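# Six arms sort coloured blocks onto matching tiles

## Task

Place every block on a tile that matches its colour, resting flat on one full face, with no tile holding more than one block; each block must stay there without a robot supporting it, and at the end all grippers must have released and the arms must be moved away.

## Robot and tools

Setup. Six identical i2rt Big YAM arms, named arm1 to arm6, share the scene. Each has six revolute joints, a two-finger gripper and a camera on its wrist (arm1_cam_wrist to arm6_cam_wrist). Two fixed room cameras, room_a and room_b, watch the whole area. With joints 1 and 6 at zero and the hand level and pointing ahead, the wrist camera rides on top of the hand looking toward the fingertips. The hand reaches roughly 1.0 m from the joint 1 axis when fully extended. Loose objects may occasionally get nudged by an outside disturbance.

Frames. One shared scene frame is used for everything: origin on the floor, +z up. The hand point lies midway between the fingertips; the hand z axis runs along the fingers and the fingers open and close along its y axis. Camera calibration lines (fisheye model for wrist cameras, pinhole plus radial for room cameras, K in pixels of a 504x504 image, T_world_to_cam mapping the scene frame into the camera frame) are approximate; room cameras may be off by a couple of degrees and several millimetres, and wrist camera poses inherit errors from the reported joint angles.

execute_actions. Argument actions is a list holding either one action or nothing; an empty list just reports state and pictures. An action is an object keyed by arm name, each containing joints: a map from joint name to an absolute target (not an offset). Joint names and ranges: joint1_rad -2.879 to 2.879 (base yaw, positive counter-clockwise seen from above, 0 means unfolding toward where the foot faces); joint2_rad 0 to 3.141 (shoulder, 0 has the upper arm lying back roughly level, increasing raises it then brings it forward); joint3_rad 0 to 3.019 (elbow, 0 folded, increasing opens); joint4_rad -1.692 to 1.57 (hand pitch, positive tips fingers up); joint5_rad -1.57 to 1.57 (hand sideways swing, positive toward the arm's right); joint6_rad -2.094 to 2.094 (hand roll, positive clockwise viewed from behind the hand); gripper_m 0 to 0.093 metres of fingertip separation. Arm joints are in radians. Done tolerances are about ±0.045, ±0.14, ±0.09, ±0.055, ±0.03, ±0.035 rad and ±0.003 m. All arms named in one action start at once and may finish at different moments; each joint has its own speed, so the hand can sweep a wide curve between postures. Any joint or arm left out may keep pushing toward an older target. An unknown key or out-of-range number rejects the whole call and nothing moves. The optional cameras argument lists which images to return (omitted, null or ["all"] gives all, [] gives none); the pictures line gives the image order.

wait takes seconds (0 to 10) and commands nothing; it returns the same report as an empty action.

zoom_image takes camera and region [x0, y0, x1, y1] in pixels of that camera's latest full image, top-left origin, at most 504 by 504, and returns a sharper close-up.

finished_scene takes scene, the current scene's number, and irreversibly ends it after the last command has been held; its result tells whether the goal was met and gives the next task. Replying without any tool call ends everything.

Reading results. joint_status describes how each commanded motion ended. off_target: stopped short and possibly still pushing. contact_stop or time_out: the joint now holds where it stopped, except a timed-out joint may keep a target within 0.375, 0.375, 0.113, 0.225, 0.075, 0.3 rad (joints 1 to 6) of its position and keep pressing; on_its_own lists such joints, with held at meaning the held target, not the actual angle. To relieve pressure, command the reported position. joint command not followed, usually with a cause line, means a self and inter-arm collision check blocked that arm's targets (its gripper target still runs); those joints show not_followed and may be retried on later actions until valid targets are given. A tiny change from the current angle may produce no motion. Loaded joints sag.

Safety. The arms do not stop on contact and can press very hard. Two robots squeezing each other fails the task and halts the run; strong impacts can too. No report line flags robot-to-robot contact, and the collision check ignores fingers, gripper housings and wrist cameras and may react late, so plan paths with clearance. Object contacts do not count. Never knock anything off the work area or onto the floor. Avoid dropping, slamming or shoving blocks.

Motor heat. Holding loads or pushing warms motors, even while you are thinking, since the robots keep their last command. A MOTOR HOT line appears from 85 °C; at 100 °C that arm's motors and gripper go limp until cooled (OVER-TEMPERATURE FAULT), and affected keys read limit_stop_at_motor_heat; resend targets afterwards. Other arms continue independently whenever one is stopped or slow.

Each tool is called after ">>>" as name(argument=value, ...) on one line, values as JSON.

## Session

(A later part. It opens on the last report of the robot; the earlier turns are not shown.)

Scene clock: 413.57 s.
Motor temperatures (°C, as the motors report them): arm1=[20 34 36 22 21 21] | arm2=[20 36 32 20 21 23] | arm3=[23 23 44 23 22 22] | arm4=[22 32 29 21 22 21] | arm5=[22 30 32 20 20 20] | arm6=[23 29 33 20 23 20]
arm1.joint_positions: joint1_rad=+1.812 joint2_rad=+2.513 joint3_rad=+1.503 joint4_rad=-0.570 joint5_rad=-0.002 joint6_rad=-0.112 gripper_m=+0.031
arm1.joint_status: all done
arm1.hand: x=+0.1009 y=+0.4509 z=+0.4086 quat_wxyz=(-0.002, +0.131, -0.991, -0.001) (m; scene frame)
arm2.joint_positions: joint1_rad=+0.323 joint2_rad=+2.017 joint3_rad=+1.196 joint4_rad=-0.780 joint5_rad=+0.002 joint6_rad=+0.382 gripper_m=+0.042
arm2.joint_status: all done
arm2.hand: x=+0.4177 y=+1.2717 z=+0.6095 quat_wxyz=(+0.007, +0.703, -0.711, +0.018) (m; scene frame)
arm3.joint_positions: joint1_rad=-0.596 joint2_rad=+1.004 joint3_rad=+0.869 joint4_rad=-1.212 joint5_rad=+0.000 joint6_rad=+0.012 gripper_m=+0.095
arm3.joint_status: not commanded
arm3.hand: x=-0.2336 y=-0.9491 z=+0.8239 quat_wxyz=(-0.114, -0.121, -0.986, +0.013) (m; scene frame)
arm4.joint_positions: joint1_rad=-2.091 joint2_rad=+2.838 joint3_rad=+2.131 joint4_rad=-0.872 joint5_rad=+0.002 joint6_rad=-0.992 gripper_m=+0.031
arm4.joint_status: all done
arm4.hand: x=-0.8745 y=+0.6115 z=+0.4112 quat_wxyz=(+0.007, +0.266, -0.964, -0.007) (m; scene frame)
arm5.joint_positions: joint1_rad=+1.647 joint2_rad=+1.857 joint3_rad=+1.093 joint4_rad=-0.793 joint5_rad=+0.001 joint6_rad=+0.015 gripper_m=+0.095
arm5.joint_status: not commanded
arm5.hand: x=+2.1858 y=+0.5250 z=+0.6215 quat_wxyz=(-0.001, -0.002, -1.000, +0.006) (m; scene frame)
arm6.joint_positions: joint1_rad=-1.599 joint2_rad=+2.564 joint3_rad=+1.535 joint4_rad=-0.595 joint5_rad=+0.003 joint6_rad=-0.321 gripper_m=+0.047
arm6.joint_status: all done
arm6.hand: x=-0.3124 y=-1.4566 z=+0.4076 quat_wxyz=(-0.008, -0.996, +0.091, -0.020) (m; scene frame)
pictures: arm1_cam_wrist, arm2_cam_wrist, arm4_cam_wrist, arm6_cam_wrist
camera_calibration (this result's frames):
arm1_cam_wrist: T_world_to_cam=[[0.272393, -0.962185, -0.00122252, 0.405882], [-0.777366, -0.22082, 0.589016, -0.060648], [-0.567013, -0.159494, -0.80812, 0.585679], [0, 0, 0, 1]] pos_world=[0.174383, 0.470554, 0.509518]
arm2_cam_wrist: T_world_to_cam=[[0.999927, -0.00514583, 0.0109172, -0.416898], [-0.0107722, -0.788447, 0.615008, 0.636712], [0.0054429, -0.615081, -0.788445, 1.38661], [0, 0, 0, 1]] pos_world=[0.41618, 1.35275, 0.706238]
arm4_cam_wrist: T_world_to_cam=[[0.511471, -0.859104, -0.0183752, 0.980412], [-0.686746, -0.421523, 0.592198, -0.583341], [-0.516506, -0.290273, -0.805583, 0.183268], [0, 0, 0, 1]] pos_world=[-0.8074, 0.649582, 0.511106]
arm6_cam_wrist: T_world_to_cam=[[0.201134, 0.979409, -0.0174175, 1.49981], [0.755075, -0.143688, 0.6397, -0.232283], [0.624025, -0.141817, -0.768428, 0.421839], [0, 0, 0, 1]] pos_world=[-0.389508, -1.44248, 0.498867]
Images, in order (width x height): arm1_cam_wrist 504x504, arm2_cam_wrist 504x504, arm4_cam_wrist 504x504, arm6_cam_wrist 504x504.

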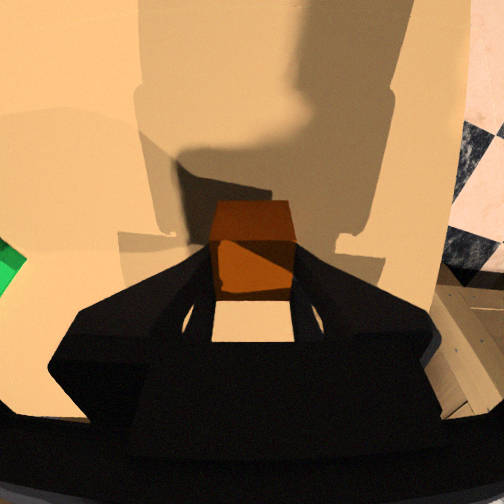

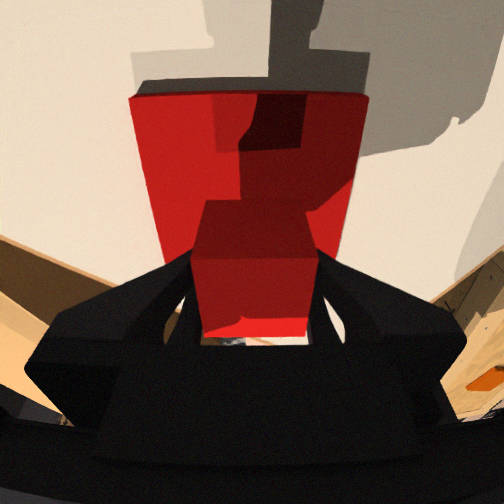

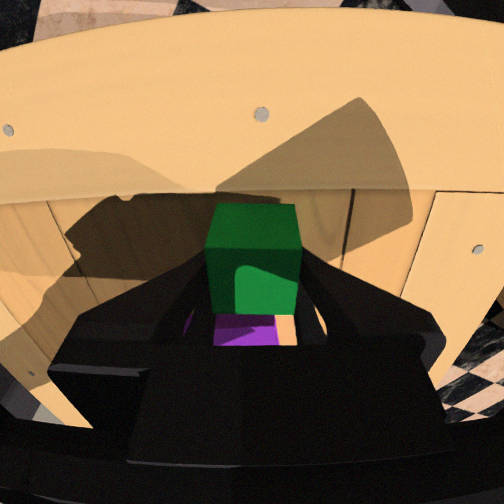

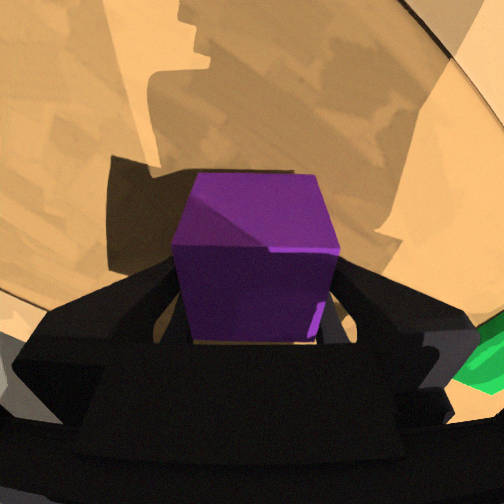

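>>> execute_actions(actions=[{"arm1":{"joints":{"gripper_m":0.06}},"arm2":{"joints":{"joint2_rad":2.093,"joint3_rad":1.2,"joint4_rad":-0.675}},"arm4":{"joints":{"gripper_m":0.06}},"arm6":{"joints":{"gripper_m":0.075}}}], cameras=["arm2_cam_wrist"])

Scene clock: 442.57 s.
Motor temperatures (°C, as the motors report them): arm1=[20 36 36 22 21 21] | arm2=[20 37 33 20 21 23] | arm3=[23 23 44 23 22 22] | arm4=[22 34 29 21 22 21] | arm5=[22 30 32 20 20 20] | arm6=[23 31 32 20 23 20]
arm1.joint_positions: joint1_rad=+1.812 joint2_rad=+2.513 joint3_rad=+1.503 joint4_rad=-0.570 joint5_rad=-0.002 joint6_rad=-0.112 gripper_m=+0.060
arm1.joint_status: all done
arm1.hand: x=+0.1009 y=+0.4509 z=+0.4086 quat_wxyz=(-0.002, +0.131, -0.991, -0.001) (m; scene frame)
arm2.joint_positions: joint1_rad=+0.323 joint2_rad=+2.084 joint3_rad=+1.196 joint4_rad=-0.688 joint5_rad=+0.001 joint6_rad=+0.383 gripper_m=+0.042
arm2.joint_status: all done
arm2.hand: x=+0.4149 y=+1.2782 z=+0.5769 quat_wxyz=(+0.003, +0.703, -0.711, +0.006) (m; scene frame)
arm3.joint_positions: joint1_rad=-0.596 joint2_rad=+1.004 joint3_rad=+0.869 joint4_rad=-1.212 joint5_rad=+0.000 joint6_rad=+0.012 gripper_m=+0.095
arm3.joint_status: not commanded
arm3.hand: x=-0.2336 y=-0.9491 z=+0.8239 quat_wxyz=(-0.114, -0.121, -0.986, +0.013) (m; scene frame)
arm4.joint_positions: joint1_rad=-2.091 joint2_rad=+2.838 joint3_rad=+2.131 joint4_rad=-0.872 joint5_rad=+0.002 joint6_rad=-0.992 gripper_m=+0.060
arm4.joint_status: all done
arm4.hand: x=-0.8745 y=+0.6115 z=+0.4112 quat_wxyz=(+0.007, +0.266, -0.964, -0.007) (m; scene frame)
arm5.joint_positions: joint1_rad=+1.647 joint2_rad=+1.857 joint3_rad=+1.093 joint4_rad=-0.793 joint5_rad=+0.001 joint6_rad=+0.015 gripper_m=+0.095
arm5.joint_status: not commanded
arm5.hand: x=+2.1858 y=+0.5250 z=+0.6215 quat_wxyz=(-0.001, -0.002, -1.000, +0.006) (m; scene frame)
arm6.joint_positions: joint1_rad=-1.599 joint2_rad=+2.562 joint3_rad=+1.535 joint4_rad=-0.595 joint5_rad=+0.003 joint6_rad=-0.321 gripper_m=+0.075
arm6.joint_status: all done
arm6.hand: x=-0.3128 y=-1.4563 z=+0.4082 quat_wxyz=(-0.008, -0.996, +0.091, -0.020) (m; scene frame)
pictures: arm2_cam_wrist
camera_calibration (this result's frames):
arm2_cam_wrist: T_world_to_cam=[[0.999979, -0.00647223, 0.000461351, -0.406006], [-0.00547003, -0.802619, 0.596468, 0.68852], [-0.00349019, -0.596457, -0.802637, 1.35305], [0, 0, 0, 1]] pos_world=[0.414486, 1.35703, 0.675517]
Images, in order (width x height): arm2_cam_wrist 504x504.

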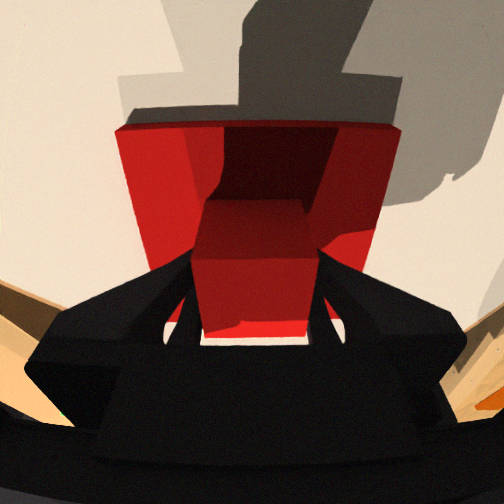

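>>> execute_actions(actions=[{"arm1":{"joints":{"joint2_rad":2.29,"joint3_rad":1.52,"joint4_rad":-0.805,"gripper_m":0.093}},"arm2":{"joints":{"joint2_rad":2.084,"gripper_m":0.093}},"arm4":{"joints":{"joint2_rad":2.6,"joint4_rad":-1.12,"gripper_m":0.093}},"arm6":{"joints":{"joint2_rad":2.32,"joint4_rad":-0.83,"gripper_m":0.093}}}], cameras=["arm1_cam_wrist", "arm4_cam_wrist", "arm6_cam_wrist"])

Scene clock: 488.90 s.
Motor temperatures (°C, as the motors report them): arm1=[20 36 36 22 21 21] | arm2=[20 36 31 20 21 23] | arm3=[23 23 45 23 22 22] | arm4=[22 35 29 21 22 21] | arm5=[22 30 31 20 20 20] | arm6=[23 32 32 20 23 20]
arm1.joint_positions: joint1_rad=+1.812 joint2_rad=+2.283 joint3_rad=+1.503 joint4_rad=-0.796 joint5_rad=-0.002 joint6_rad=-0.112 gripper_m=+0.093
arm1.joint_status: all done
arm1.hand: x=+0.1208 y=+0.4538 z=+0.5378 quat_wxyz=(-0.003, +0.131, -0.991, -0.001) (m; scene frame)
arm2.joint_positions: joint1_rad=+0.323 joint2_rad=+2.084 joint3_rad=+1.196 joint4_rad=-0.688 joint5_rad=+0.001 joint6_rad=+0.383 gripper_m=+0.093
arm2.joint_status: all done
arm2.hand: x=+0.4149 y=+1.2782 z=+0.5769 quat_wxyz=(+0.003, +0.703, -0.711, +0.006) (m; scene frame)
arm3.joint_positions: joint1_rad=-0.596 joint2_rad=+1.004 joint3_rad=+0.869 joint4_rad=-1.212 joint5_rad=+0.000 joint6_rad=+0.012 gripper_m=+0.095
arm3.joint_status: not commanded
arm3.hand: x=-0.2336 y=-0.9491 z=+0.8239 quat_wxyz=(-0.114, -0.121, -0.986, +0.013) (m; scene frame)
arm4.joint_positions: joint1_rad=-2.091 joint2_rad=+2.570 joint3_rad=+2.143 joint4_rad=-1.104 joint5_rad=+0.002 joint6_rad=-0.992 gripper_m=+0.093
arm4.joint_status: all done
arm4.hand: x=-0.8345 y=+0.5912 z=+0.5999 quat_wxyz=(-0.011, +0.265, -0.964, +0.008) (m; scene frame)
arm5.joint_positions: joint1_rad=+1.647 joint2_rad=+1.857 joint3_rad=+1.093 joint4_rad=-0.793 joint5_rad=+0.001 joint6_rad=+0.015 gripper_m=+0.095
arm5.joint_status: not commanded
arm5.hand: x=+2.1858 y=+0.5250 z=+0.6215 quat_wxyz=(-0.001, -0.002, -1.000, +0.006) (m; scene frame)
arm6.joint_positions: joint1_rad=-1.599 joint2_rad=+2.309 joint3_rad=+1.543 joint4_rad=-0.822 joint5_rad=+0.003 joint6_rad=-0.321 gripper_m=+0.093
arm6.joint_status: all done
arm6.hand: x=-0.3443 y=-1.4388 z=+0.5542 quat_wxyz=(-0.001, -0.996, +0.091, -0.004) (m; scene frame)
pictures: arm1_cam_wrist, arm4_cam_wrist, arm6_cam_wrist
camera_calibration (this result's frames):
arm1_cam_wrist: T_world_to_cam=[[0.272394, -0.962185, -0.000888891, 0.403253], [-0.778919, -0.221054, 0.586873, -0.119166], [-0.564877, -0.159168, -0.809678, 0.702299], [0, 0, 0, 1]] pos_world=[0.194048, 0.473446, 0.63893]
arm4_cam_wrist: T_world_to_cam=[[0.511259, -0.859163, 0.021307, 0.922036], [-0.711835, -0.409437, 0.57066, -0.69128], [-0.481566, -0.306922, -0.82091, 0.398304], [0, 0, 0, 1]] pos_world=[-0.771667, 0.631392, 0.701812]
arm6_cam_wrist: T_world_to_cam=[[0.200801, 0.979608, -0.00687077, 1.48568], [0.774532, -0.154462, 0.613385, -0.293695], [0.599816, -0.12849, -0.789754, 0.579525], [0, 0, 0, 1]] pos_world=[-0.418457, -1.42628, 0.648039]
Images, in order (width x height): arm1_cam_wrist 504x504, arm4_cam_wrist 504x504, arm6_cam_wrist 504x504.

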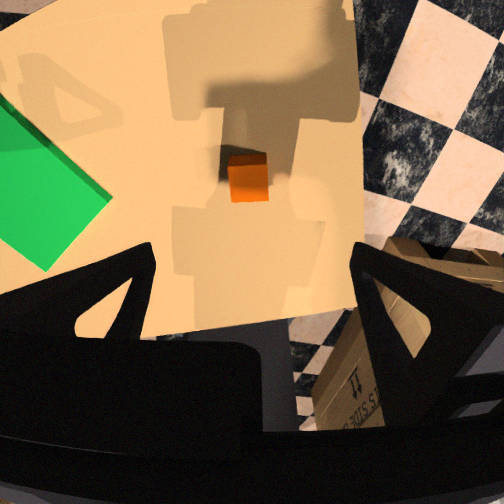

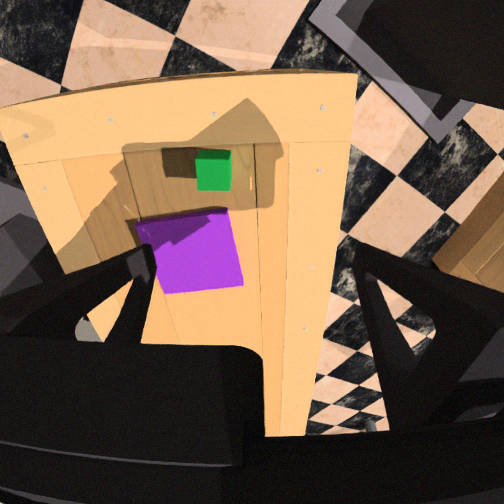

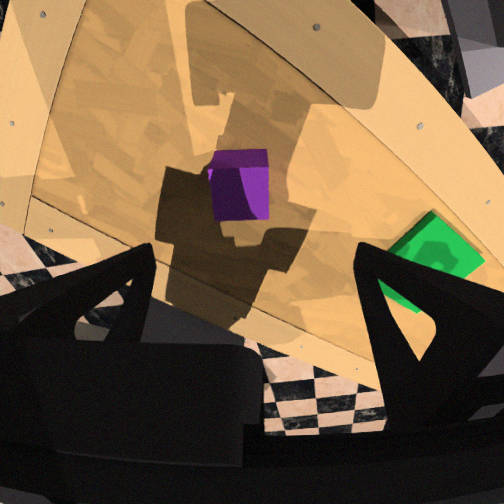

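>>> execute_actions(actions=[{"arm1":{"joints":{"joint1_rad":0.07,"joint6_rad":0}},"arm2":{"joints":{"joint2_rad":1.8,"joint3_rad":1.2,"joint4_rad":-0.97}},"arm3":{"joints":{"joint1_rad":-1.57,"joint2_rad":2.24,"joint3_rad":1.61,"joint4_rad":-0.905,"joint6_rad":0.55}},"arm4":{"joints":{"joint1_rad":-0.225,"joint2_rad":2.03,"joint3_rad":1.58,"joint4_rad":-1.13,"joint6_rad":0}},"arm6":{"joints":{"joint1_rad":-0.6,"joint2_rad":1.3,"joint3_rad":0.8,"joint4_rad":-1.0}}}], cameras=["arm1_cam_wrist", "arm2_cam_wrist", "arm3_cam_wrist", "arm4_cam_wrist"])

Scene clock: 561.97 s.
Motor temperatures (°C, as the motors report them): arm1=[20 36 38 22 21 21] | arm2=[20 37 31 20 21 23] | arm3=[23 23 46 23 22 22] | arm4=[22 35 30 21 22 21] | arm5=[22 30 31 20 20 20] | arm6=[23 30 32 20 23 20]
arm1.joint_positions: joint1_rad=+0.060 joint2_rad=+2.283 joint3_rad=+1.509 joint4_rad=-0.796 joint5_rad=+0.002 joint6_rad=-0.013 gripper_m=+0.093
arm1.joint_status: all done
arm1.hand: x=-0.4819 y=-0.2280 z=+0.5307 quat_wxyz=(-0.002, -0.713, -0.701, -0.004) (m; scene frame)
arm2.joint_positions: joint1_rad=+0.323 joint2_rad=+1.795 joint3_rad=+1.194 joint4_rad=-0.956 joint5_rad=+0.001 joint6_rad=+0.383 gripper_m=+0.093
arm2.joint_status: all done
arm2.hand: x=+0.4203 y=+1.2647 z=+0.7150 quat_wxyz=(-0.001, +0.703, -0.711, -0.003) (m; scene frame)
arm3.joint_positions: joint1_rad=-1.571 joint2_rad=+2.265 joint3_rad=+1.582 joint4_rad=-0.907 joint5_rad=+0.001 joint6_rad=+0.536 gripper_m=+0.095
arm3.joint_status: all done
arm3.hand: x=-0.3165 y=-1.4464 z=+0.5201 quat_wxyz=(+0.006, -0.765, -0.644, -0.005) (m; scene frame)
arm4.joint_positions: joint1_rad=-0.223 joint2_rad=+2.013 joint3_rad=+1.582 joint4_rad=-1.115 joint5_rad=-0.001 joint6_rad=-0.012 gripper_m=+0.093
arm4.joint_status: all done
arm4.hand: x=-1.3986 y=+1.5036 z=+0.7773 quat_wxyz=(-0.009, +0.654, -0.756, -0.015) (m; scene frame)
arm5.joint_positions: joint1_rad=+1.647 joint2_rad=+1.857 joint3_rad=+1.093 joint4_rad=-0.793 joint5_rad=+0.001 joint6_rad=+0.015 gripper_m=+0.095
arm5.joint_status: not commanded
arm5.hand: x=+2.1858 y=+0.5250 z=+0.6215 quat_wxyz=(-0.001, -0.002, -1.000, +0.006) (m; scene frame)
arm6.joint_positions: joint1_rad=-0.607 joint2_rad=+1.315 joint3_rad=+0.795 joint4_rad=-0.995 joint5_rad=-0.002 joint6_rad=-0.322 gripper_m=+0.093
arm6.joint_status: all done
arm6.hand: x=-0.1168 y=-1.8868 z=+0.7754 quat_wxyz=(+0.000, -0.919, -0.394, +0.031) (m; scene frame)
pictures: arm1_cam_wrist, arm2_cam_wrist, arm3_cam_wrist, arm4_cam_wrist
camera_calibration (this result's frames):
arm1_cam_wrist: T_world_to_cam=[[-0.999952, 0.00425691, -0.00880963, -0.477254], [-0.00180968, 0.804389, 0.5941, -0.130761], [0.0096154, 0.594088, -0.804343, 0.693402], [0, 0, 0, 1]] pos_world=[-0.484135, -0.304727, 0.631213]
arm2_cam_wrist: T_world_to_cam=[[0.999956, -0.00642839, -0.00686103, -0.406367], [-0.00123952, -0.813505, 0.581556, 0.617957], [-0.00931995, -0.581522, -0.813477, 1.44712], [0, 0, 0, 1]] pos_world=[0.420602, 1.34163, 0.815035]
arm3_cam_wrist: T_world_to_cam=[[-0.986991, 0.160598, -0.00761434, -0.0744917], [0.125581, 0.799626, 0.58722, 0.892783], [0.100395, 0.578625, -0.809391, 1.41414], [0, 0, 0, 1]] pos_world=[-0.327611, -1.52018, 0.619762]
arm4_cam_wrist: T_world_to_cam=[[0.989408, -0.144685, -0.0117723, 1.61074], [-0.113568, -0.822019, 0.558021, 0.646461], [-0.0904143, -0.550773, -0.829743, 1.47284], [0, 0, 0, 1]] pos_world=[-1.3871, 1.57566, 0.880306]
Images, in order (width x height): arm1_cam_wrist 504x504, arm2_cam_wrist 504x504, arm3_cam_wrist 504x504, arm4_cam_wrist 504x504.

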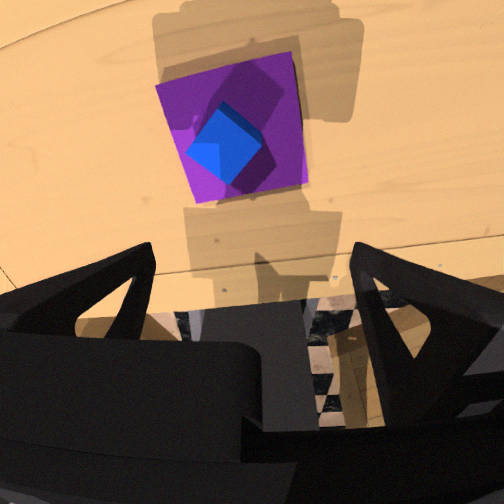

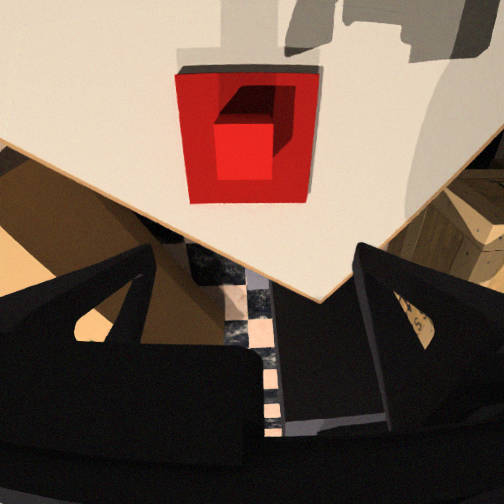

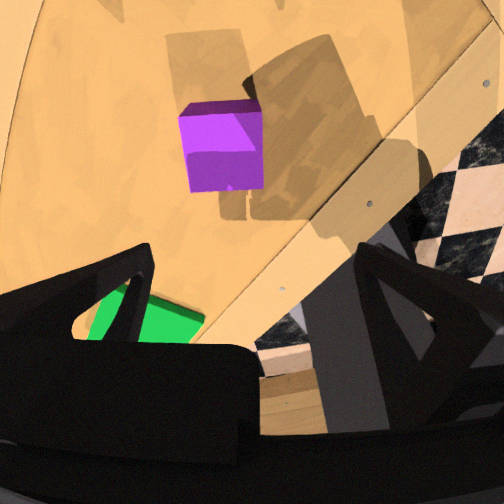

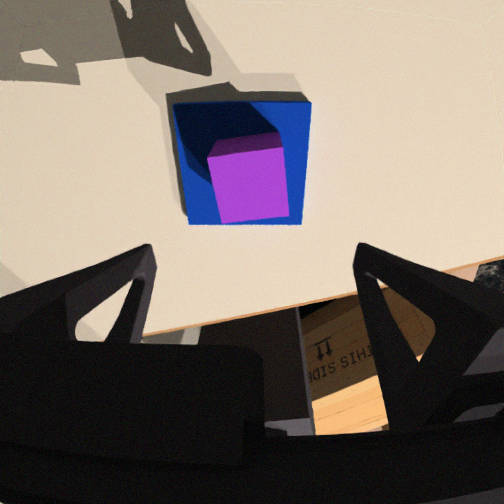

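>>> zoom_image(camera="arm1_cam_wrist", region=[150, 45, 318, 213])

>>> zoom_image(camera="arm3_cam_wrist", region=[160, 85, 286, 211])

>>> zoom_image(camera="arm4_cam_wrist", region=[160, 80, 328, 248])

Region (150, 45, 318, 213) of arm1_cam_wrist's 504x504 image, scaled by 3.000, with more detail than that image has.

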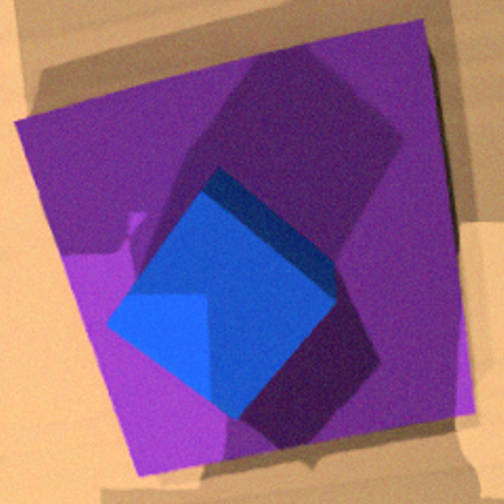

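Region (160, 85, 286, 211) of arm3_cam_wrist's 504x504 image, scaled by 4.000, with more detail than that image has.

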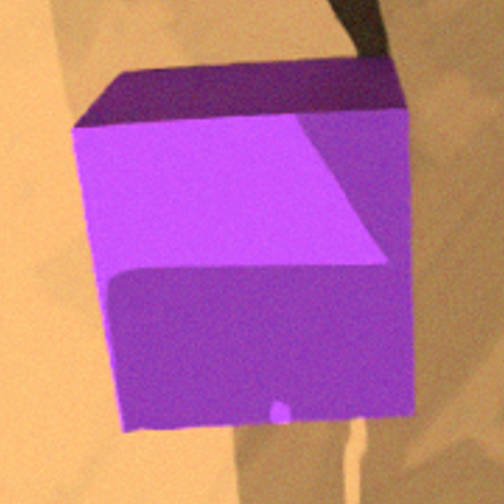

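Region (160, 80, 328, 248) of arm4_cam_wrist's 504x504 image, scaled by 3.000, with more detail than that image has.

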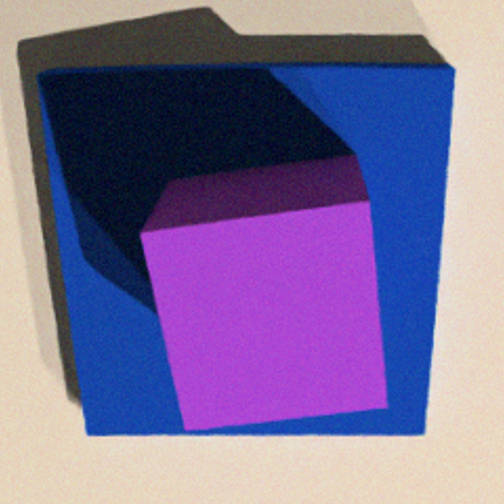

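>>> execute_actions(actions=[{"arm1":{"joints":{"joint1_rad":0.098,"joint2_rad":2.525,"joint3_rad":1.675,"joint4_rad":-0.677,"joint6_rad":0.70}},"arm2":{"joints":{"joint1_rad":0.85}},"arm3":{"joints":{"joint1_rad":-1.55,"joint2_rad":2.475,"joint3_rad":1.73,"joint4_rad":-0.778,"joint6_rad":0.49}},"arm4":{"joints":{"joint1_rad":-0.208,"joint2_rad":2.185,"joint3_rad":1.495,"joint4_rad":-0.86,"joint6_rad":-0.155}}}], cameras=["arm1_cam_wrist", "arm3_cam_wrist", "arm4_cam_wrist"])

Scene clock: 651.33 s.
Motor temperatures (°C, as the motors report them): arm1=[20 37 38 22 21 21] | arm2=[20 36 33 20 21 23] | arm3=[23 29 43 23 22 22] | arm4=[22 34 30 21 22 21] | arm5=[22 31 31 20 20 20] | arm6=[23 27 33 20 23 20]
arm1.joint_positions: joint1_rad=+0.089 joint2_rad=+2.543 joint3_rad=+1.649 joint4_rad=-0.682 joint5_rad=+0.002 joint6_rad=+0.684 gripper_m=+0.093
arm1.joint_status: all done
arm1.hand: x=-0.4634 y=-0.2452 z=+0.4154 quat_wxyz=(+0.001, -0.904, -0.428, -0.006) (m; scene frame)
arm2.joint_positions: joint1_rad=+0.860 joint2_rad=+1.795 joint3_rad=+1.194 joint4_rad=-0.956 joint5_rad=-0.002 joint6_rad=+0.384 gripper_m=+0.093
arm2.joint_status: all done
arm2.hand: x=+0.2108 y=+1.1089 z=+0.7157 quat_wxyz=(+0.002, +0.866, -0.499, -0.005) (m; scene frame)
arm3.joint_positions: joint1_rad=-1.556 joint2_rad=+2.489 joint3_rad=+1.712 joint4_rad=-0.789 joint5_rad=+0.001 joint6_rad=+0.504 gripper_m=+0.095
arm3.joint_status: all done
arm3.hand: x=-0.2965 y=-1.4709 z=+0.4219 quat_wxyz=(-0.005, -0.750, -0.661, +0.000) (m; scene frame)
arm4.joint_positions: joint1_rad=-0.213 joint2_rad=+2.168 joint3_rad=+1.493 joint4_rad=-0.877 joint5_rad=+0.002 joint6_rad=-0.142 gripper_m=+0.093
arm4.joint_status: all done
arm4.hand: x=-1.4058 y=+1.5006 z=+0.6595 quat_wxyz=(-0.008, +0.705, -0.709, -0.011) (m; scene frame)
arm5.joint_positions: joint1_rad=+1.647 joint2_rad=+1.857 joint3_rad=+1.093 joint4_rad=-0.793 joint5_rad=+0.001 joint6_rad=+0.015 gripper_m=+0.095
arm5.joint_status: not commanded
arm5.hand: x=+2.1858 y=+0.5250 z=+0.6215 quat_wxyz=(-0.001, -0.002, -1.000, +0.006) (m; scene frame)
arm6.joint_positions: joint1_rad=-0.607 joint2_rad=+1.315 joint3_rad=+0.795 joint4_rad=-0.995 joint5_rad=-0.002 joint6_rad=-0.322 gripper_m=+0.093
arm6.joint_status: not commanded
arm6.hand: x=-0.1168 y=-1.8868 z=+0.7754 quat_wxyz=(+0.000, -0.919, -0.394, +0.031) (m; scene frame)
pictures: arm1_cam_wrist, arm3_cam_wrist, arm4_cam_wrist
camera_calibration (this result's frames):
arm1_cam_wrist: T_world_to_cam=[[-0.782224, 0.622994, -0.00193442, -0.20996], [0.496774, 0.625612, 0.601518, 0.135768], [0.375952, 0.469561, -0.798857, 0.747562], [0, 0, 0, 1]] pos_world=[-0.51273, -0.305161, 0.515122]
arm3_cam_wrist: T_world_to_cam=[[-0.993254, 0.114318, -0.0194607, -0.116483], [0.0829282, 0.817532, 0.56988, 0.988602], [0.0810575, 0.564422, -0.821497, 1.32525], [0, 0, 0, 1]] pos_world=[-0.305102, -1.5429, 0.52304]
arm4_cam_wrist: T_world_to_cam=[[0.999971, -0.00532786, -0.00538971, 1.41754], [-0.0013689, -0.826458, 0.562997, 0.869937], [-0.00745394, -0.562973, -0.826441, 1.50557], [0, 0, 0, 1]] pos_world=[-1.40509, 1.57412, 0.762137]
Images, in order (width x height): arm1_cam_wrist 504x504, arm3_cam_wrist 504x504, arm4_cam_wrist 504x504.

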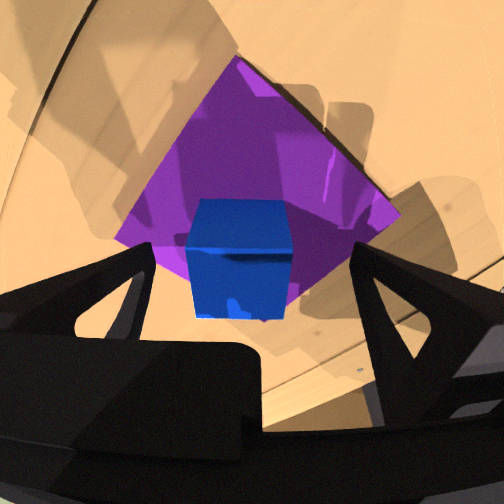

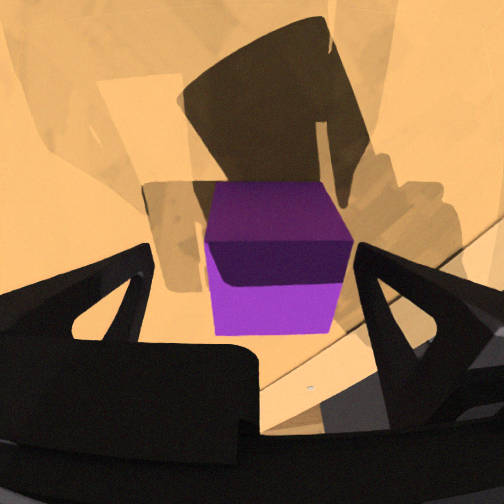

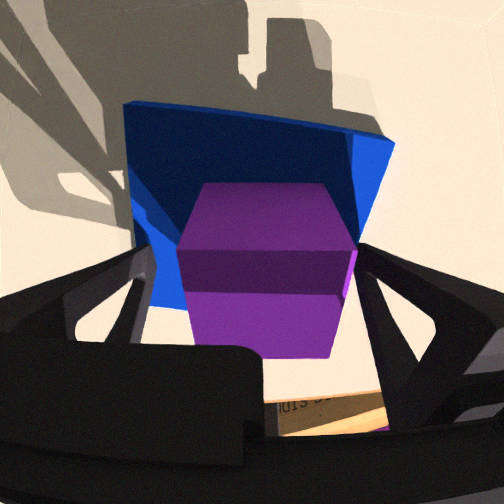

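>>> execute_actions(actions=[{"arm1":{"joints":{"gripper_m":0.025}},"arm3":{"joints":{"joint1_rad":-1.575,"gripper_m":0.036}},"arm4":{"joints":{"joint2_rad":2.155,"gripper_m":0.036}}}], cameras=["arm1_cam_wrist", "arm3_cam_wrist", "arm4_cam_wrist"])

Scene clock: 669.63 s.
Motor temperatures (°C, as the motors report them): arm1=[20 38 38 22 21 21] | arm2=[20 35 33 20 21 23] | arm3=[23 30 42 23 22 22] | arm4=[22 34 29 21 22 21] | arm5=[22 31 31 20 20 20] | arm6=[23 27 33 20 23 20]
arm1.joint_positions: joint1_rad=+0.089 joint2_rad=+2.543 joint3_rad=+1.649 joint4_rad=-0.682 joint5_rad=+0.001 joint6_rad=+0.686 gripper_m=+0.037
arm1.joint_status: gripper_m off_target (ended at +0.037, target +0.025)
arm1.hand: x=-0.4633 y=-0.2452 z=+0.4154 quat_wxyz=(+0.001, -0.904, -0.428, -0.006) (m; scene frame)
arm2.joint_positions: joint1_rad=+0.860 joint2_rad=+1.795 joint3_rad=+1.194 joint4_rad=-0.956 joint5_rad=-0.002 joint6_rad=+0.384 gripper_m=+0.093
arm2.joint_status: not commanded
arm2.hand: x=+0.2108 y=+1.1089 z=+0.7157 quat_wxyz=(+0.002, +0.866, -0.499, -0.005) (m; scene frame)
arm3.joint_positions: joint1_rad=-1.567 joint2_rad=+2.489 joint3_rad=+1.712 joint4_rad=-0.789 joint5_rad=+0.001 joint6_rad=+0.503 gripper_m=+0.048
arm3.joint_status: gripper_m off_target (ended at +0.048, target +0.036); the others done
arm3.hand: x=-0.3028 y=-1.4734 z=+0.4218 quat_wxyz=(-0.005, -0.753, -0.658, +0.000) (m; scene frame)
arm4.joint_positions: joint1_rad=-0.213 joint2_rad=+2.168 joint3_rad=+1.493 joint4_rad=-0.877 joint5_rad=+0.001 joint6_rad=-0.144 gripper_m=+0.048
arm4.joint_status: gripper_m off_target (ended at +0.048, target +0.036); the others done
arm4.hand: x=-1.4059 y=+1.5007 z=+0.6595 quat_wxyz=(-0.008, +0.706, -0.708, -0.011) (m; scene frame)
arm5.joint_positions: joint1_rad=+1.647 joint2_rad=+1.857 joint3_rad=+1.093 joint4_rad=-0.793 joint5_rad=+0.001 joint6_rad=+0.015 gripper_m=+0.095
arm5.joint_status: not commanded
arm5.hand: x=+2.1858 y=+0.5250 z=+0.6215 quat_wxyz=(-0.001, -0.002, -1.000, +0.006) (m; scene frame)
arm6.joint_positions: joint1_rad=-0.607 joint2_rad=+1.315 joint3_rad=+0.795 joint4_rad=-0.995 joint5_rad=-0.002 joint6_rad=-0.322 gripper_m=+0.093
arm6.joint_status: not commanded
arm6.hand: x=-0.1168 y=-1.8868 z=+0.7754 quat_wxyz=(+0.000, -0.919, -0.394, +0.031) (m; scene frame)
pictures: arm1_cam_wrist, arm3_cam_wrist, arm4_cam_wrist
camera_calibration (this result's frames):
arm1_cam_wrist: T_world_to_cam=[[-0.781268, 0.624191, -0.00251254, -0.20888], [0.49728, 0.624842, 0.601901, 0.135589], [0.377271, 0.468996, -0.798567, 0.747866], [0, 0, 0, 1]] pos_world=[-0.512765, -0.305087, 0.515086]
arm3_cam_wrist: T_world_to_cam=[[-0.992071, 0.124165, -0.0194691, -0.10763], [0.0910235, 0.816636, 0.56993, 0.992285], [0.0866645, 0.563638, -0.821463, 1.32767], [0, 0, 0, 1]] pos_world=[-0.312159, -1.5453, 0.523002]
arm4_cam_wrist: T_world_to_cam=[[0.999973, -0.00416573, -0.00606036, 1.41636], [-0.0000344736, -0.826737, 0.562588, 0.872593], [-0.00735391, -0.562573, -0.826715, 1.50536], [0, 0, 0, 1]] pos_world=[-1.40522, 1.57418, 0.762176]
Images, in order (width x height): arm1_cam_wrist 504x504, arm3_cam_wrist 504x504, arm4_cam_wrist 504x504.

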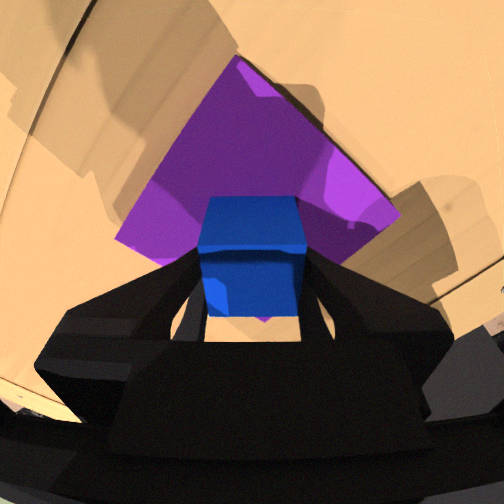

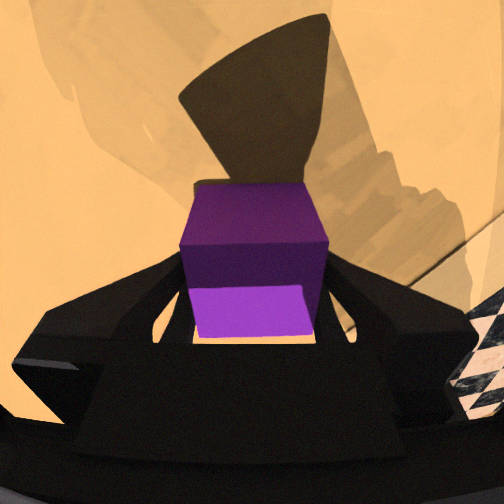

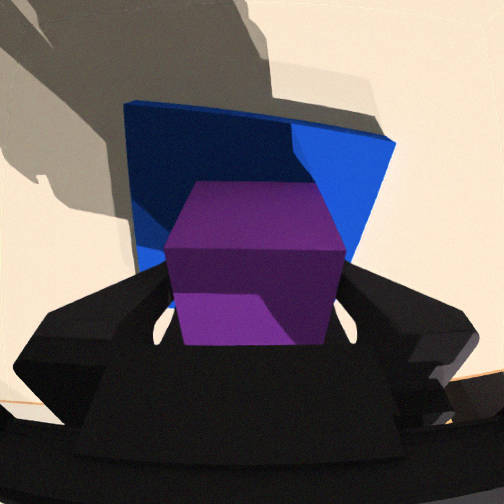

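>>> execute_actions(actions=[], cameras=["room_a", "room_b"])

Scene clock: 721.93 s.
Motor temperatures (°C, as the motors report them): arm1=[20 39 38 22 21 21] | arm2=[20 35 33 20 21 23] | arm3=[23 31 42 23 22 22] | arm4=[22 35 29 21 22 21] | arm5=[22 31 31 20 20 20] | arm6=[23 26 33 20 23 20]
arm1.joint_positions: joint1_rad=+0.089 joint2_rad=+2.543 joint3_rad=+1.649 joint4_rad=-0.682 joint5_rad=+0.001 joint6_rad=+0.686 gripper_m=+0.037
arm1.joint_status: gripper_m off_target (ended at +0.037, target +0.025)
arm1.hand: x=-0.4633 y=-0.2452 z=+0.4154 quat_wxyz=(+0.001, -0.904, -0.428, -0.006) (m; scene frame)
arm2.joint_positions: joint1_rad=+0.860 joint2_rad=+1.795 joint3_rad=+1.194 joint4_rad=-0.956 joint5_rad=-0.002 joint6_rad=+0.384 gripper_m=+0.093
arm2.joint_status: not commanded
arm2.hand: x=+0.2108 y=+1.1089 z=+0.7157 quat_wxyz=(+0.002, +0.866, -0.499, -0.005) (m; scene frame)
arm3.joint_positions: joint1_rad=-1.567 joint2_rad=+2.489 joint3_rad=+1.712 joint4_rad=-0.789 joint5_rad=+0.001 joint6_rad=+0.503 gripper_m=+0.048
arm3.joint_status: gripper_m off_target (ended at +0.048, target +0.036); the others done
arm3.hand: x=-0.3028 y=-1.4734 z=+0.4218 quat_wxyz=(-0.005, -0.753, -0.658, +0.000) (m; scene frame)
arm4.joint_positions: joint1_rad=-0.213 joint2_rad=+2.168 joint3_rad=+1.493 joint4_rad=-0.877 joint5_rad=+0.001 joint6_rad=-0.144 gripper_m=+0.048
arm4.joint_status: gripper_m off_target (ended at +0.048, target +0.036); the others done
arm4.hand: x=-1.4059 y=+1.5007 z=+0.6595 quat_wxyz=(-0.008, +0.706, -0.708, -0.011) (m; scene frame)
arm5.joint_positions: joint1_rad=+1.647 joint2_rad=+1.857 joint3_rad=+1.093 joint4_rad=-0.793 joint5_rad=+0.001 joint6_rad=+0.015 gripper_m=+0.095
arm5.joint_status: not commanded
arm5.hand: x=+2.1858 y=+0.5250 z=+0.6215 quat_wxyz=(-0.001, -0.002, -1.000, +0.006) (m; scene frame)
arm6.joint_positions: joint1_rad=-0.607 joint2_rad=+1.315 joint3_rad=+0.795 joint4_rad=-0.995 joint5_rad=-0.002 joint6_rad=-0.322 gripper_m=+0.093
arm6.joint_status: not commanded
arm6.hand: x=-0.1168 y=-1.8868 z=+0.7754 quat_wxyz=(+0.000, -0.919, -0.394, +0.031) (m; scene frame)
pictures: room_a, room_b
Images, in order (width x height): room_a 504x504, room_b 504x504.

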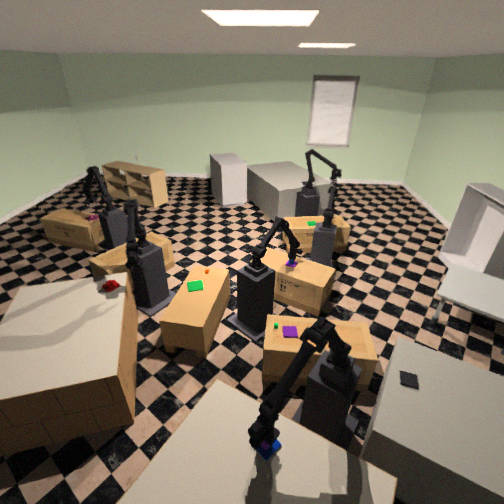

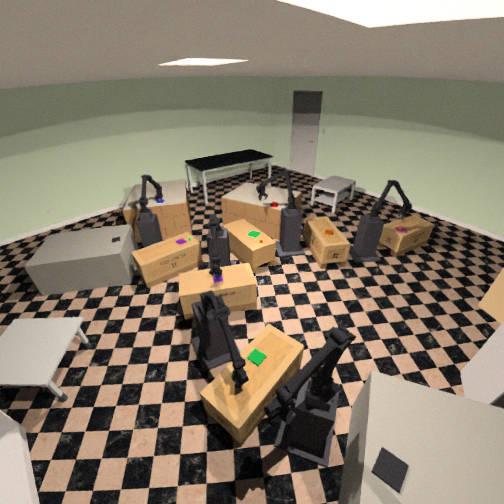

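>>> execute_actions(actions=[{"arm1":{"joints":{"joint1_rad":-1.594,"joint2_rad":2.49,"joint3_rad":2.19,"joint4_rad":-1.25}},"arm2":{"joints":{"joint1_rad":2.145,"joint2_rad":2.275,"joint3_rad":1.585,"joint4_rad":-0.84,"joint6_rad":0.365}},"arm3":{"joints":{"joint1_rad":1.136,"joint2_rad":2.35,"joint3_rad":1.755,"joint4_rad":-0.96,"joint6_rad":-0.29}},"arm4":{"joints":{"joint1_rad":-2.215,"joint2_rad":2.04,"joint3_rad":1.685,"joint4_rad":-1.19,"joint6_rad":-1.27}}}], cameras=["arm2_cam_wrist", "arm3_cam_wrist", "arm4_cam_wrist", "arm1_cam_wrist", "room_a"])

Scene clock: 839.53 s.
Motor temperatures (°C, as the motors report them): arm1=[20 40 39 22 21 21] | arm2=[20 35 33 20 21 23] | arm3=[23 33 41 23 22 22] | arm4=[22 36 29 21 22 21] | arm5=[22 31 31 20 20 20] | arm6=[23 25 33 20 23 20]
arm1.joint_positions: joint1_rad=-1.596 joint2_rad=+2.485 joint3_rad=+2.182 joint4_rad=-1.240 joint5_rad=+0.002 joint6_rad=+0.688 gripper_m=+0.038
arm1.joint_status: all done
arm1.hand: x=-1.1940 y=+0.4505 z=+0.6129 quat_wxyz=(+0.000, -0.920, +0.391, +0.009) (m; scene frame)
arm2.joint_positions: joint1_rad=+2.155 joint2_rad=+2.288 joint3_rad=+1.563 joint4_rad=-0.841 joint5_rad=-0.002 joint6_rad=+0.370 gripper_m=+0.093
arm2.joint_status: all done
arm2.hand: x=+0.1072 y=+0.4459 z=+0.5696 quat_wxyz=(+0.006, +0.991, +0.131, -0.001) (m; scene frame)
arm3.joint_positions: joint1_rad=+1.138 joint2_rad=+2.358 joint3_rad=+1.749 joint4_rad=-0.943 joint5_rad=-0.002 joint6_rad=-0.278 gripper_m=+0.048
arm3.joint_status: all done
arm3.hand: x=-0.4874 y=-0.2238 z=+0.5110 quat_wxyz=(-0.008, +0.777, -0.629, -0.003) (m; scene frame)
arm4.joint_positions: joint1_rad=-2.216 joint2_rad=+2.033 joint3_rad=+1.680 joint4_rad=-1.174 joint5_rad=+0.002 joint6_rad=-1.258 gripper_m=+0.047
arm4.joint_status: all done
arm4.hand: x=-0.9736 y=+0.5722 z=+0.7878 quat_wxyz=(-0.009, +0.333, -0.943, +0.012) (m; scene frame)
arm5.joint_positions: joint1_rad=+1.647 joint2_rad=+1.857 joint3_rad=+1.093 joint4_rad=-0.793 joint5_rad=+0.001 joint6_rad=+0.015 gripper_m=+0.095
arm5.joint_status: not commanded
arm5.hand: x=+2.1858 y=+0.5250 z=+0.6215 quat_wxyz=(-0.001, -0.002, -1.000, +0.006) (m; scene frame)
arm6.joint_positions: joint1_rad=-0.607 joint2_rad=+1.315 joint3_rad=+0.795 joint4_rad=-0.995 joint5_rad=-0.002 joint6_rad=-0.322 gripper_m=+0.093
arm6.joint_status: not commanded
arm6.hand: x=-0.1168 y=-1.8868 z=+0.7754 quat_wxyz=(+0.000, -0.919, -0.394, +0.031) (m; scene frame)
pictures: arm1_cam_wrist, arm2_cam_wrist, arm3_cam_wrist, arm4_cam_wrist, room_a
camera_calibration (this result's frames):
arm1_cam_wrist: T_world_to_cam=[[0.710707, 0.703468, -0.00535617, 0.533902], [0.575948, -0.577469, 0.57863, 0.595237], [0.403955, -0.414321, -0.815573, 1.29522], [0, 0, 0, 1]] pos_world=[-1.24548, 0.504783, 0.71478]
arm2_cam_wrist: T_world_to_cam=[[-0.264747, 0.964195, -0.0153851, -0.391905], [0.78061, 0.223651, 0.583633, -0.511397], [0.566177, 0.142505, -0.811871, 0.46433], [0, 0, 0, 1]] pos_world=[0.0325526, 0.426078, 0.669415]
arm3_cam_wrist: T_world_to_cam=[[0.97591, 0.218161, -0.00242667, 0.527349], [0.181797, -0.806988, 0.56189, -0.377166], [0.120624, -0.548795, -0.827209, 0.483124], [0, 0, 0, 1]] pos_world=[-0.504354, -0.15428, 0.61285]
arm4_cam_wrist: T_world_to_cam=[[0.626979, -0.778522, 0.0283035, 1.03382], [-0.646645, -0.499824, 0.576217, -0.794482], [-0.434451, -0.379578, -0.816807, 0.563895], [0, 0, 0, 1]] pos_world=[-0.916945, 0.621791, 0.889127]
Images, in order (width x height): arm1_cam_wrist 504x504, arm2_cam_wrist 504x504, arm3_cam_wrist 504x504, arm4_cam_wrist 504x504, room_a 504x504.

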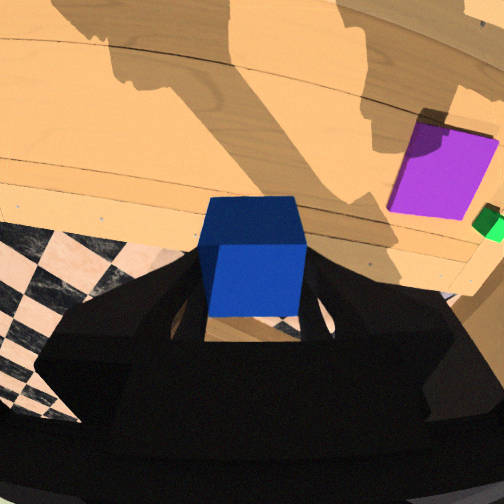

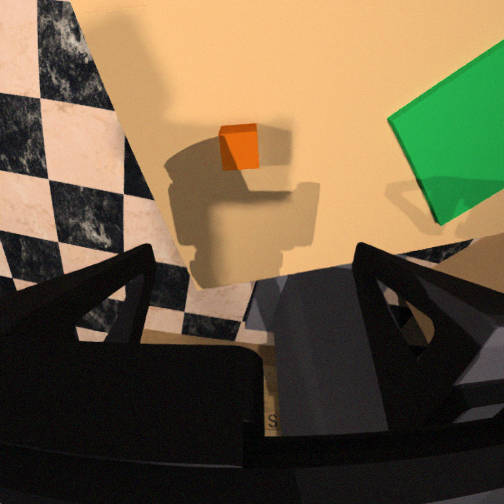

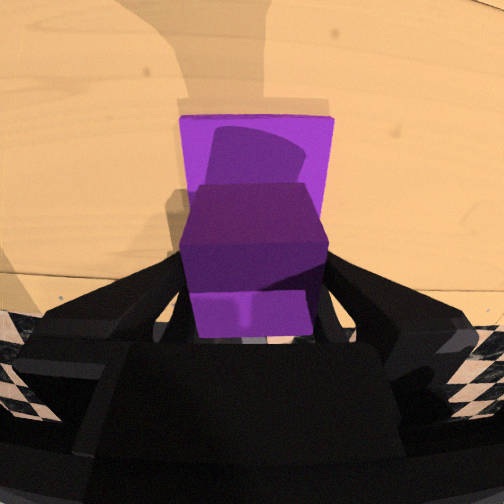

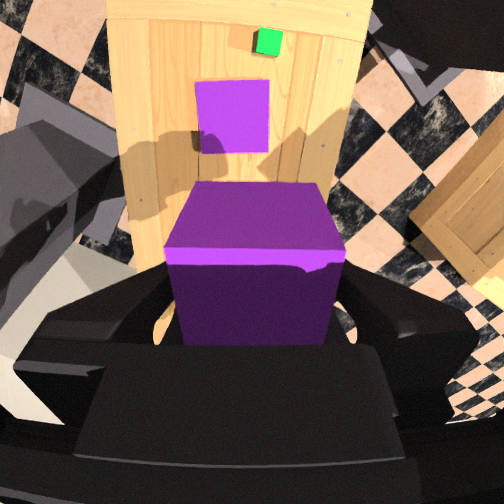

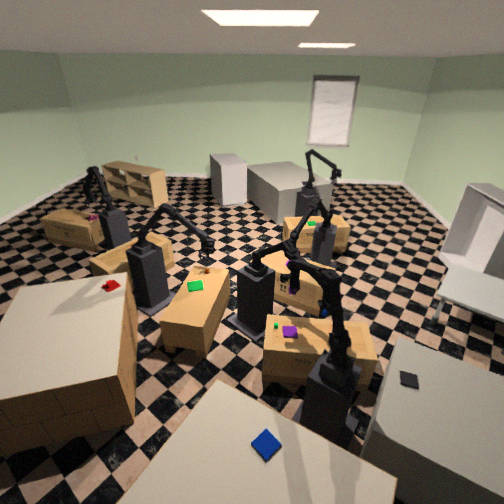

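>>> zoom_image(camera="arm2_cam_wrist", region=[190, 100, 310, 200])

>>> zoom_image(camera="arm3_cam_wrist", region=[150, 80, 360, 260])

>>> zoom_image(camera="arm4_cam_wrist", region=[160, 10, 320, 170])

Region (190, 100, 310, 200) of arm2_cam_wrist's 504x504 image, scaled by 4.200, with more detail than that image has.

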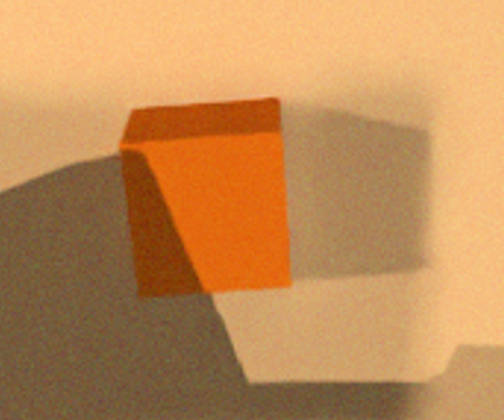

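Region (150, 80, 360, 260) of arm3_cam_wrist's 504x504 image, scaled by 2.400, with more detail than that image has; it fills the top 432 rows of this view, and the rest is white.

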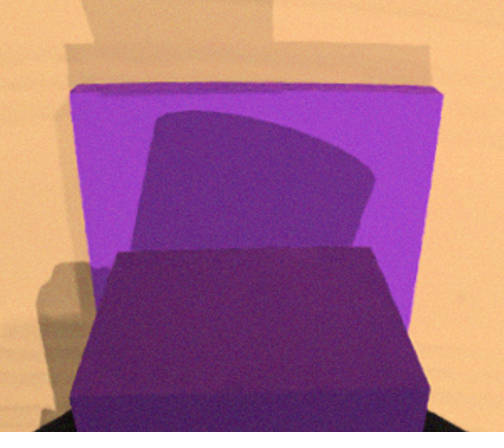

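Region (160, 10, 320, 170) of arm4_cam_wrist's 504x504 image, scaled by 3.150, with more detail than that image has.

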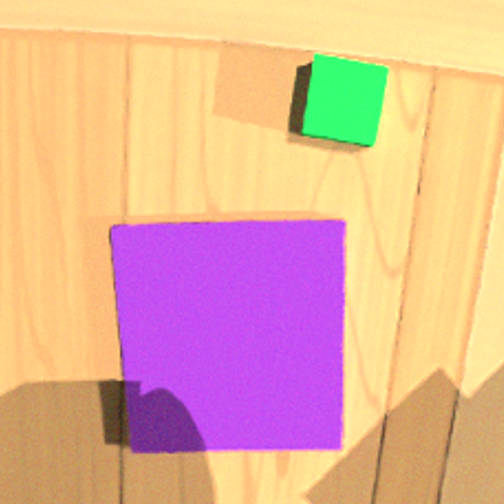

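>>> execute_actions(actions=[{"arm1":{"joints":{"joint2_rad":2.75,"joint4_rad":-0.975}},"arm2":{"joints":{"joint1_rad":2.175,"joint2_rad":2.60,"joint3_rad":1.735,"joint4_rad":-0.655,"joint6_rad":0.295}},"arm3":{"joints":{"joint2_rad":2.46,"joint4_rad":-0.84}},"arm4":{"joints":{"joint2_rad":2.592,"joint3_rad":1.64,"joint4_rad":-0.595}}}], cameras=["arm2_cam_wrist", "arm3_cam_wrist", "arm4_cam_wrist", "arm1_cam_wrist"])

Scene clock: 921.87 s.
Motor temperatures (°C, as the motors report them): arm1=[20 42 41 22 21 21] | arm2=[20 39 34 20 21 23] | arm3=[23 34 40 23 22 22] | arm4=[22 36 30 21 22 21] | arm5=[22 31 31 20 20 20] | arm6=[23 25 33 20 23 20]
arm1.joint_positions: joint1_rad=-1.596 joint2_rad=+2.774 joint3_rad=+2.182 joint4_rad=-0.985 joint5_rad=-0.002 joint6_rad=+0.689 gripper_m=+0.038
arm1.joint_status: all done
arm1.hand: x=-1.1723 y=+0.4482 z=+0.4094 quat_wxyz=(+0.003, -0.920, +0.391, -0.008) (m; scene frame)
arm2.joint_positions: joint1_rad=+2.163 joint2_rad=+2.612 joint3_rad=+1.717 joint4_rad=-0.665 joint5_rad=-0.002 joint6_rad=+0.303 gripper_m=+0.093
arm2.joint_status: all done
arm2.hand: x=+0.0980 y=+0.4313 z=+0.4169 quat_wxyz=(+0.007, +0.986, +0.169, -0.004) (m; scene frame)
arm3.joint_positions: joint1_rad=+1.138 joint2_rad=+2.473 joint3_rad=+1.738 joint4_rad=-0.856 joint5_rad=-0.002 joint6_rad=-0.278 gripper_m=+0.048
arm3.joint_status: all done
arm3.hand: x=-0.4880 y=-0.2402 z=+0.4358 quat_wxyz=(+0.007, +0.777, -0.629, +0.008) (m; scene frame)
arm4.joint_positions: joint1_rad=-2.216 joint2_rad=+2.615 joint3_rad=+1.617 joint4_rad=-0.610 joint5_rad=+0.003 joint6_rad=-1.259 gripper_m=+0.047
arm4.joint_status: all done
arm4.hand: x=-1.0098 y=+0.5967 z=+0.4228 quat_wxyz=(+0.015, +0.333, -0.942, -0.020) (m; scene frame)
arm5.joint_positions: joint1_rad=+1.647 joint2_rad=+1.857 joint3_rad=+1.093 joint4_rad=-0.793 joint5_rad=+0.001 joint6_rad=+0.015 gripper_m=+0.095
arm5.joint_status: not commanded
arm5.hand: x=+2.1858 y=+0.5250 z=+0.6215 quat_wxyz=(-0.001, -0.002, -1.000, +0.006) (m; scene frame)
arm6.joint_positions: joint1_rad=-0.607 joint2_rad=+1.315 joint3_rad=+0.795 joint4_rad=-0.995 joint5_rad=-0.002 joint6_rad=-0.322 gripper_m=+0.093
arm6.joint_status: not commanded
arm6.hand: x=-0.1168 y=-1.8868 z=+0.7754 quat_wxyz=(+0.000, -0.919, -0.394, +0.031) (m; scene frame)
pictures: arm1_cam_wrist, arm2_cam_wrist, arm3_cam_wrist, arm4_cam_wrist
camera_calibration (this result's frames):
arm1_cam_wrist: T_world_to_cam=[[0.711202, 0.702864, 0.0131902, 0.512301], [0.555766, -0.573651, 0.601705, 0.664263], [0.430483, -0.420603, -0.79861, 1.14654], [0, 0, 0, 1]] pos_world=[-1.22709, 0.503217, 0.509194]
arm2_cam_wrist: T_world_to_cam=[[-0.337158, 0.941297, -0.0168893, -0.365092], [0.764751, 0.284297, 0.578215, -0.434261], [0.549073, 0.182034, -0.81571, 0.33392], [0, 0, 0, 1]] pos_world=[0.0256613, 0.406334, 0.517311]
arm3_cam_wrist: T_world_to_cam=[[0.975944, 0.217627, -0.013116, 0.53589], [0.182923, -0.78461, 0.592391, -0.355484], [0.118629, -0.580539, -0.805544, 0.393966], [0, 0, 0, 1]] pos_world=[-0.504708, -0.166828, 0.534971]
arm4_cam_wrist: T_world_to_cam=[[0.627354, -0.777275, -0.0476638, 1.11766], [-0.6064, -0.526005, 0.59632, -0.547617], [-0.488576, -0.3452, -0.80133, 0.17761], [0, 0, 0, 1]] pos_world=[-0.946469, 0.641994, 0.522152]
Images, in order (width x height): arm1_cam_wrist 504x504, arm2_cam_wrist 504x504, arm3_cam_wrist 504x504, arm4_cam_wrist 504x504.

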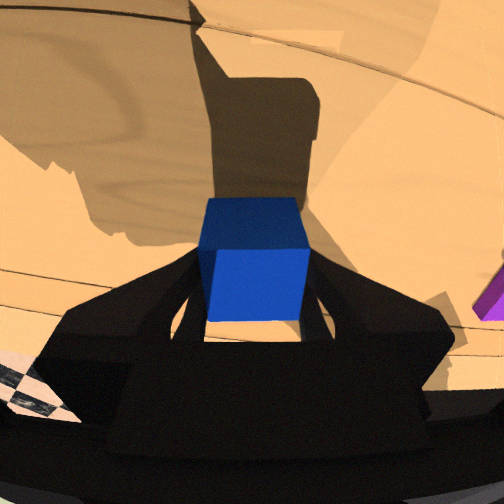

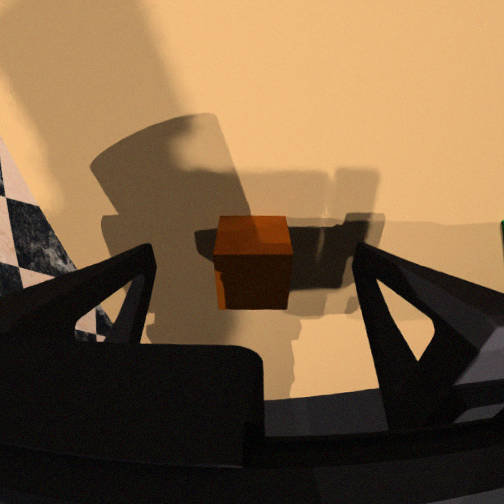

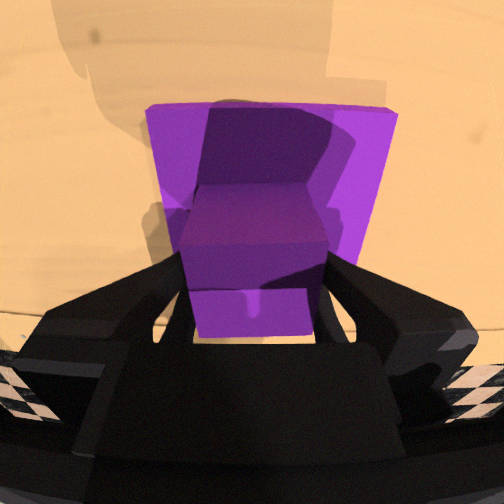

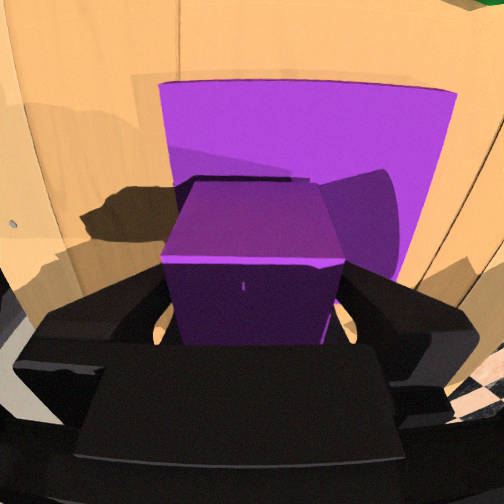

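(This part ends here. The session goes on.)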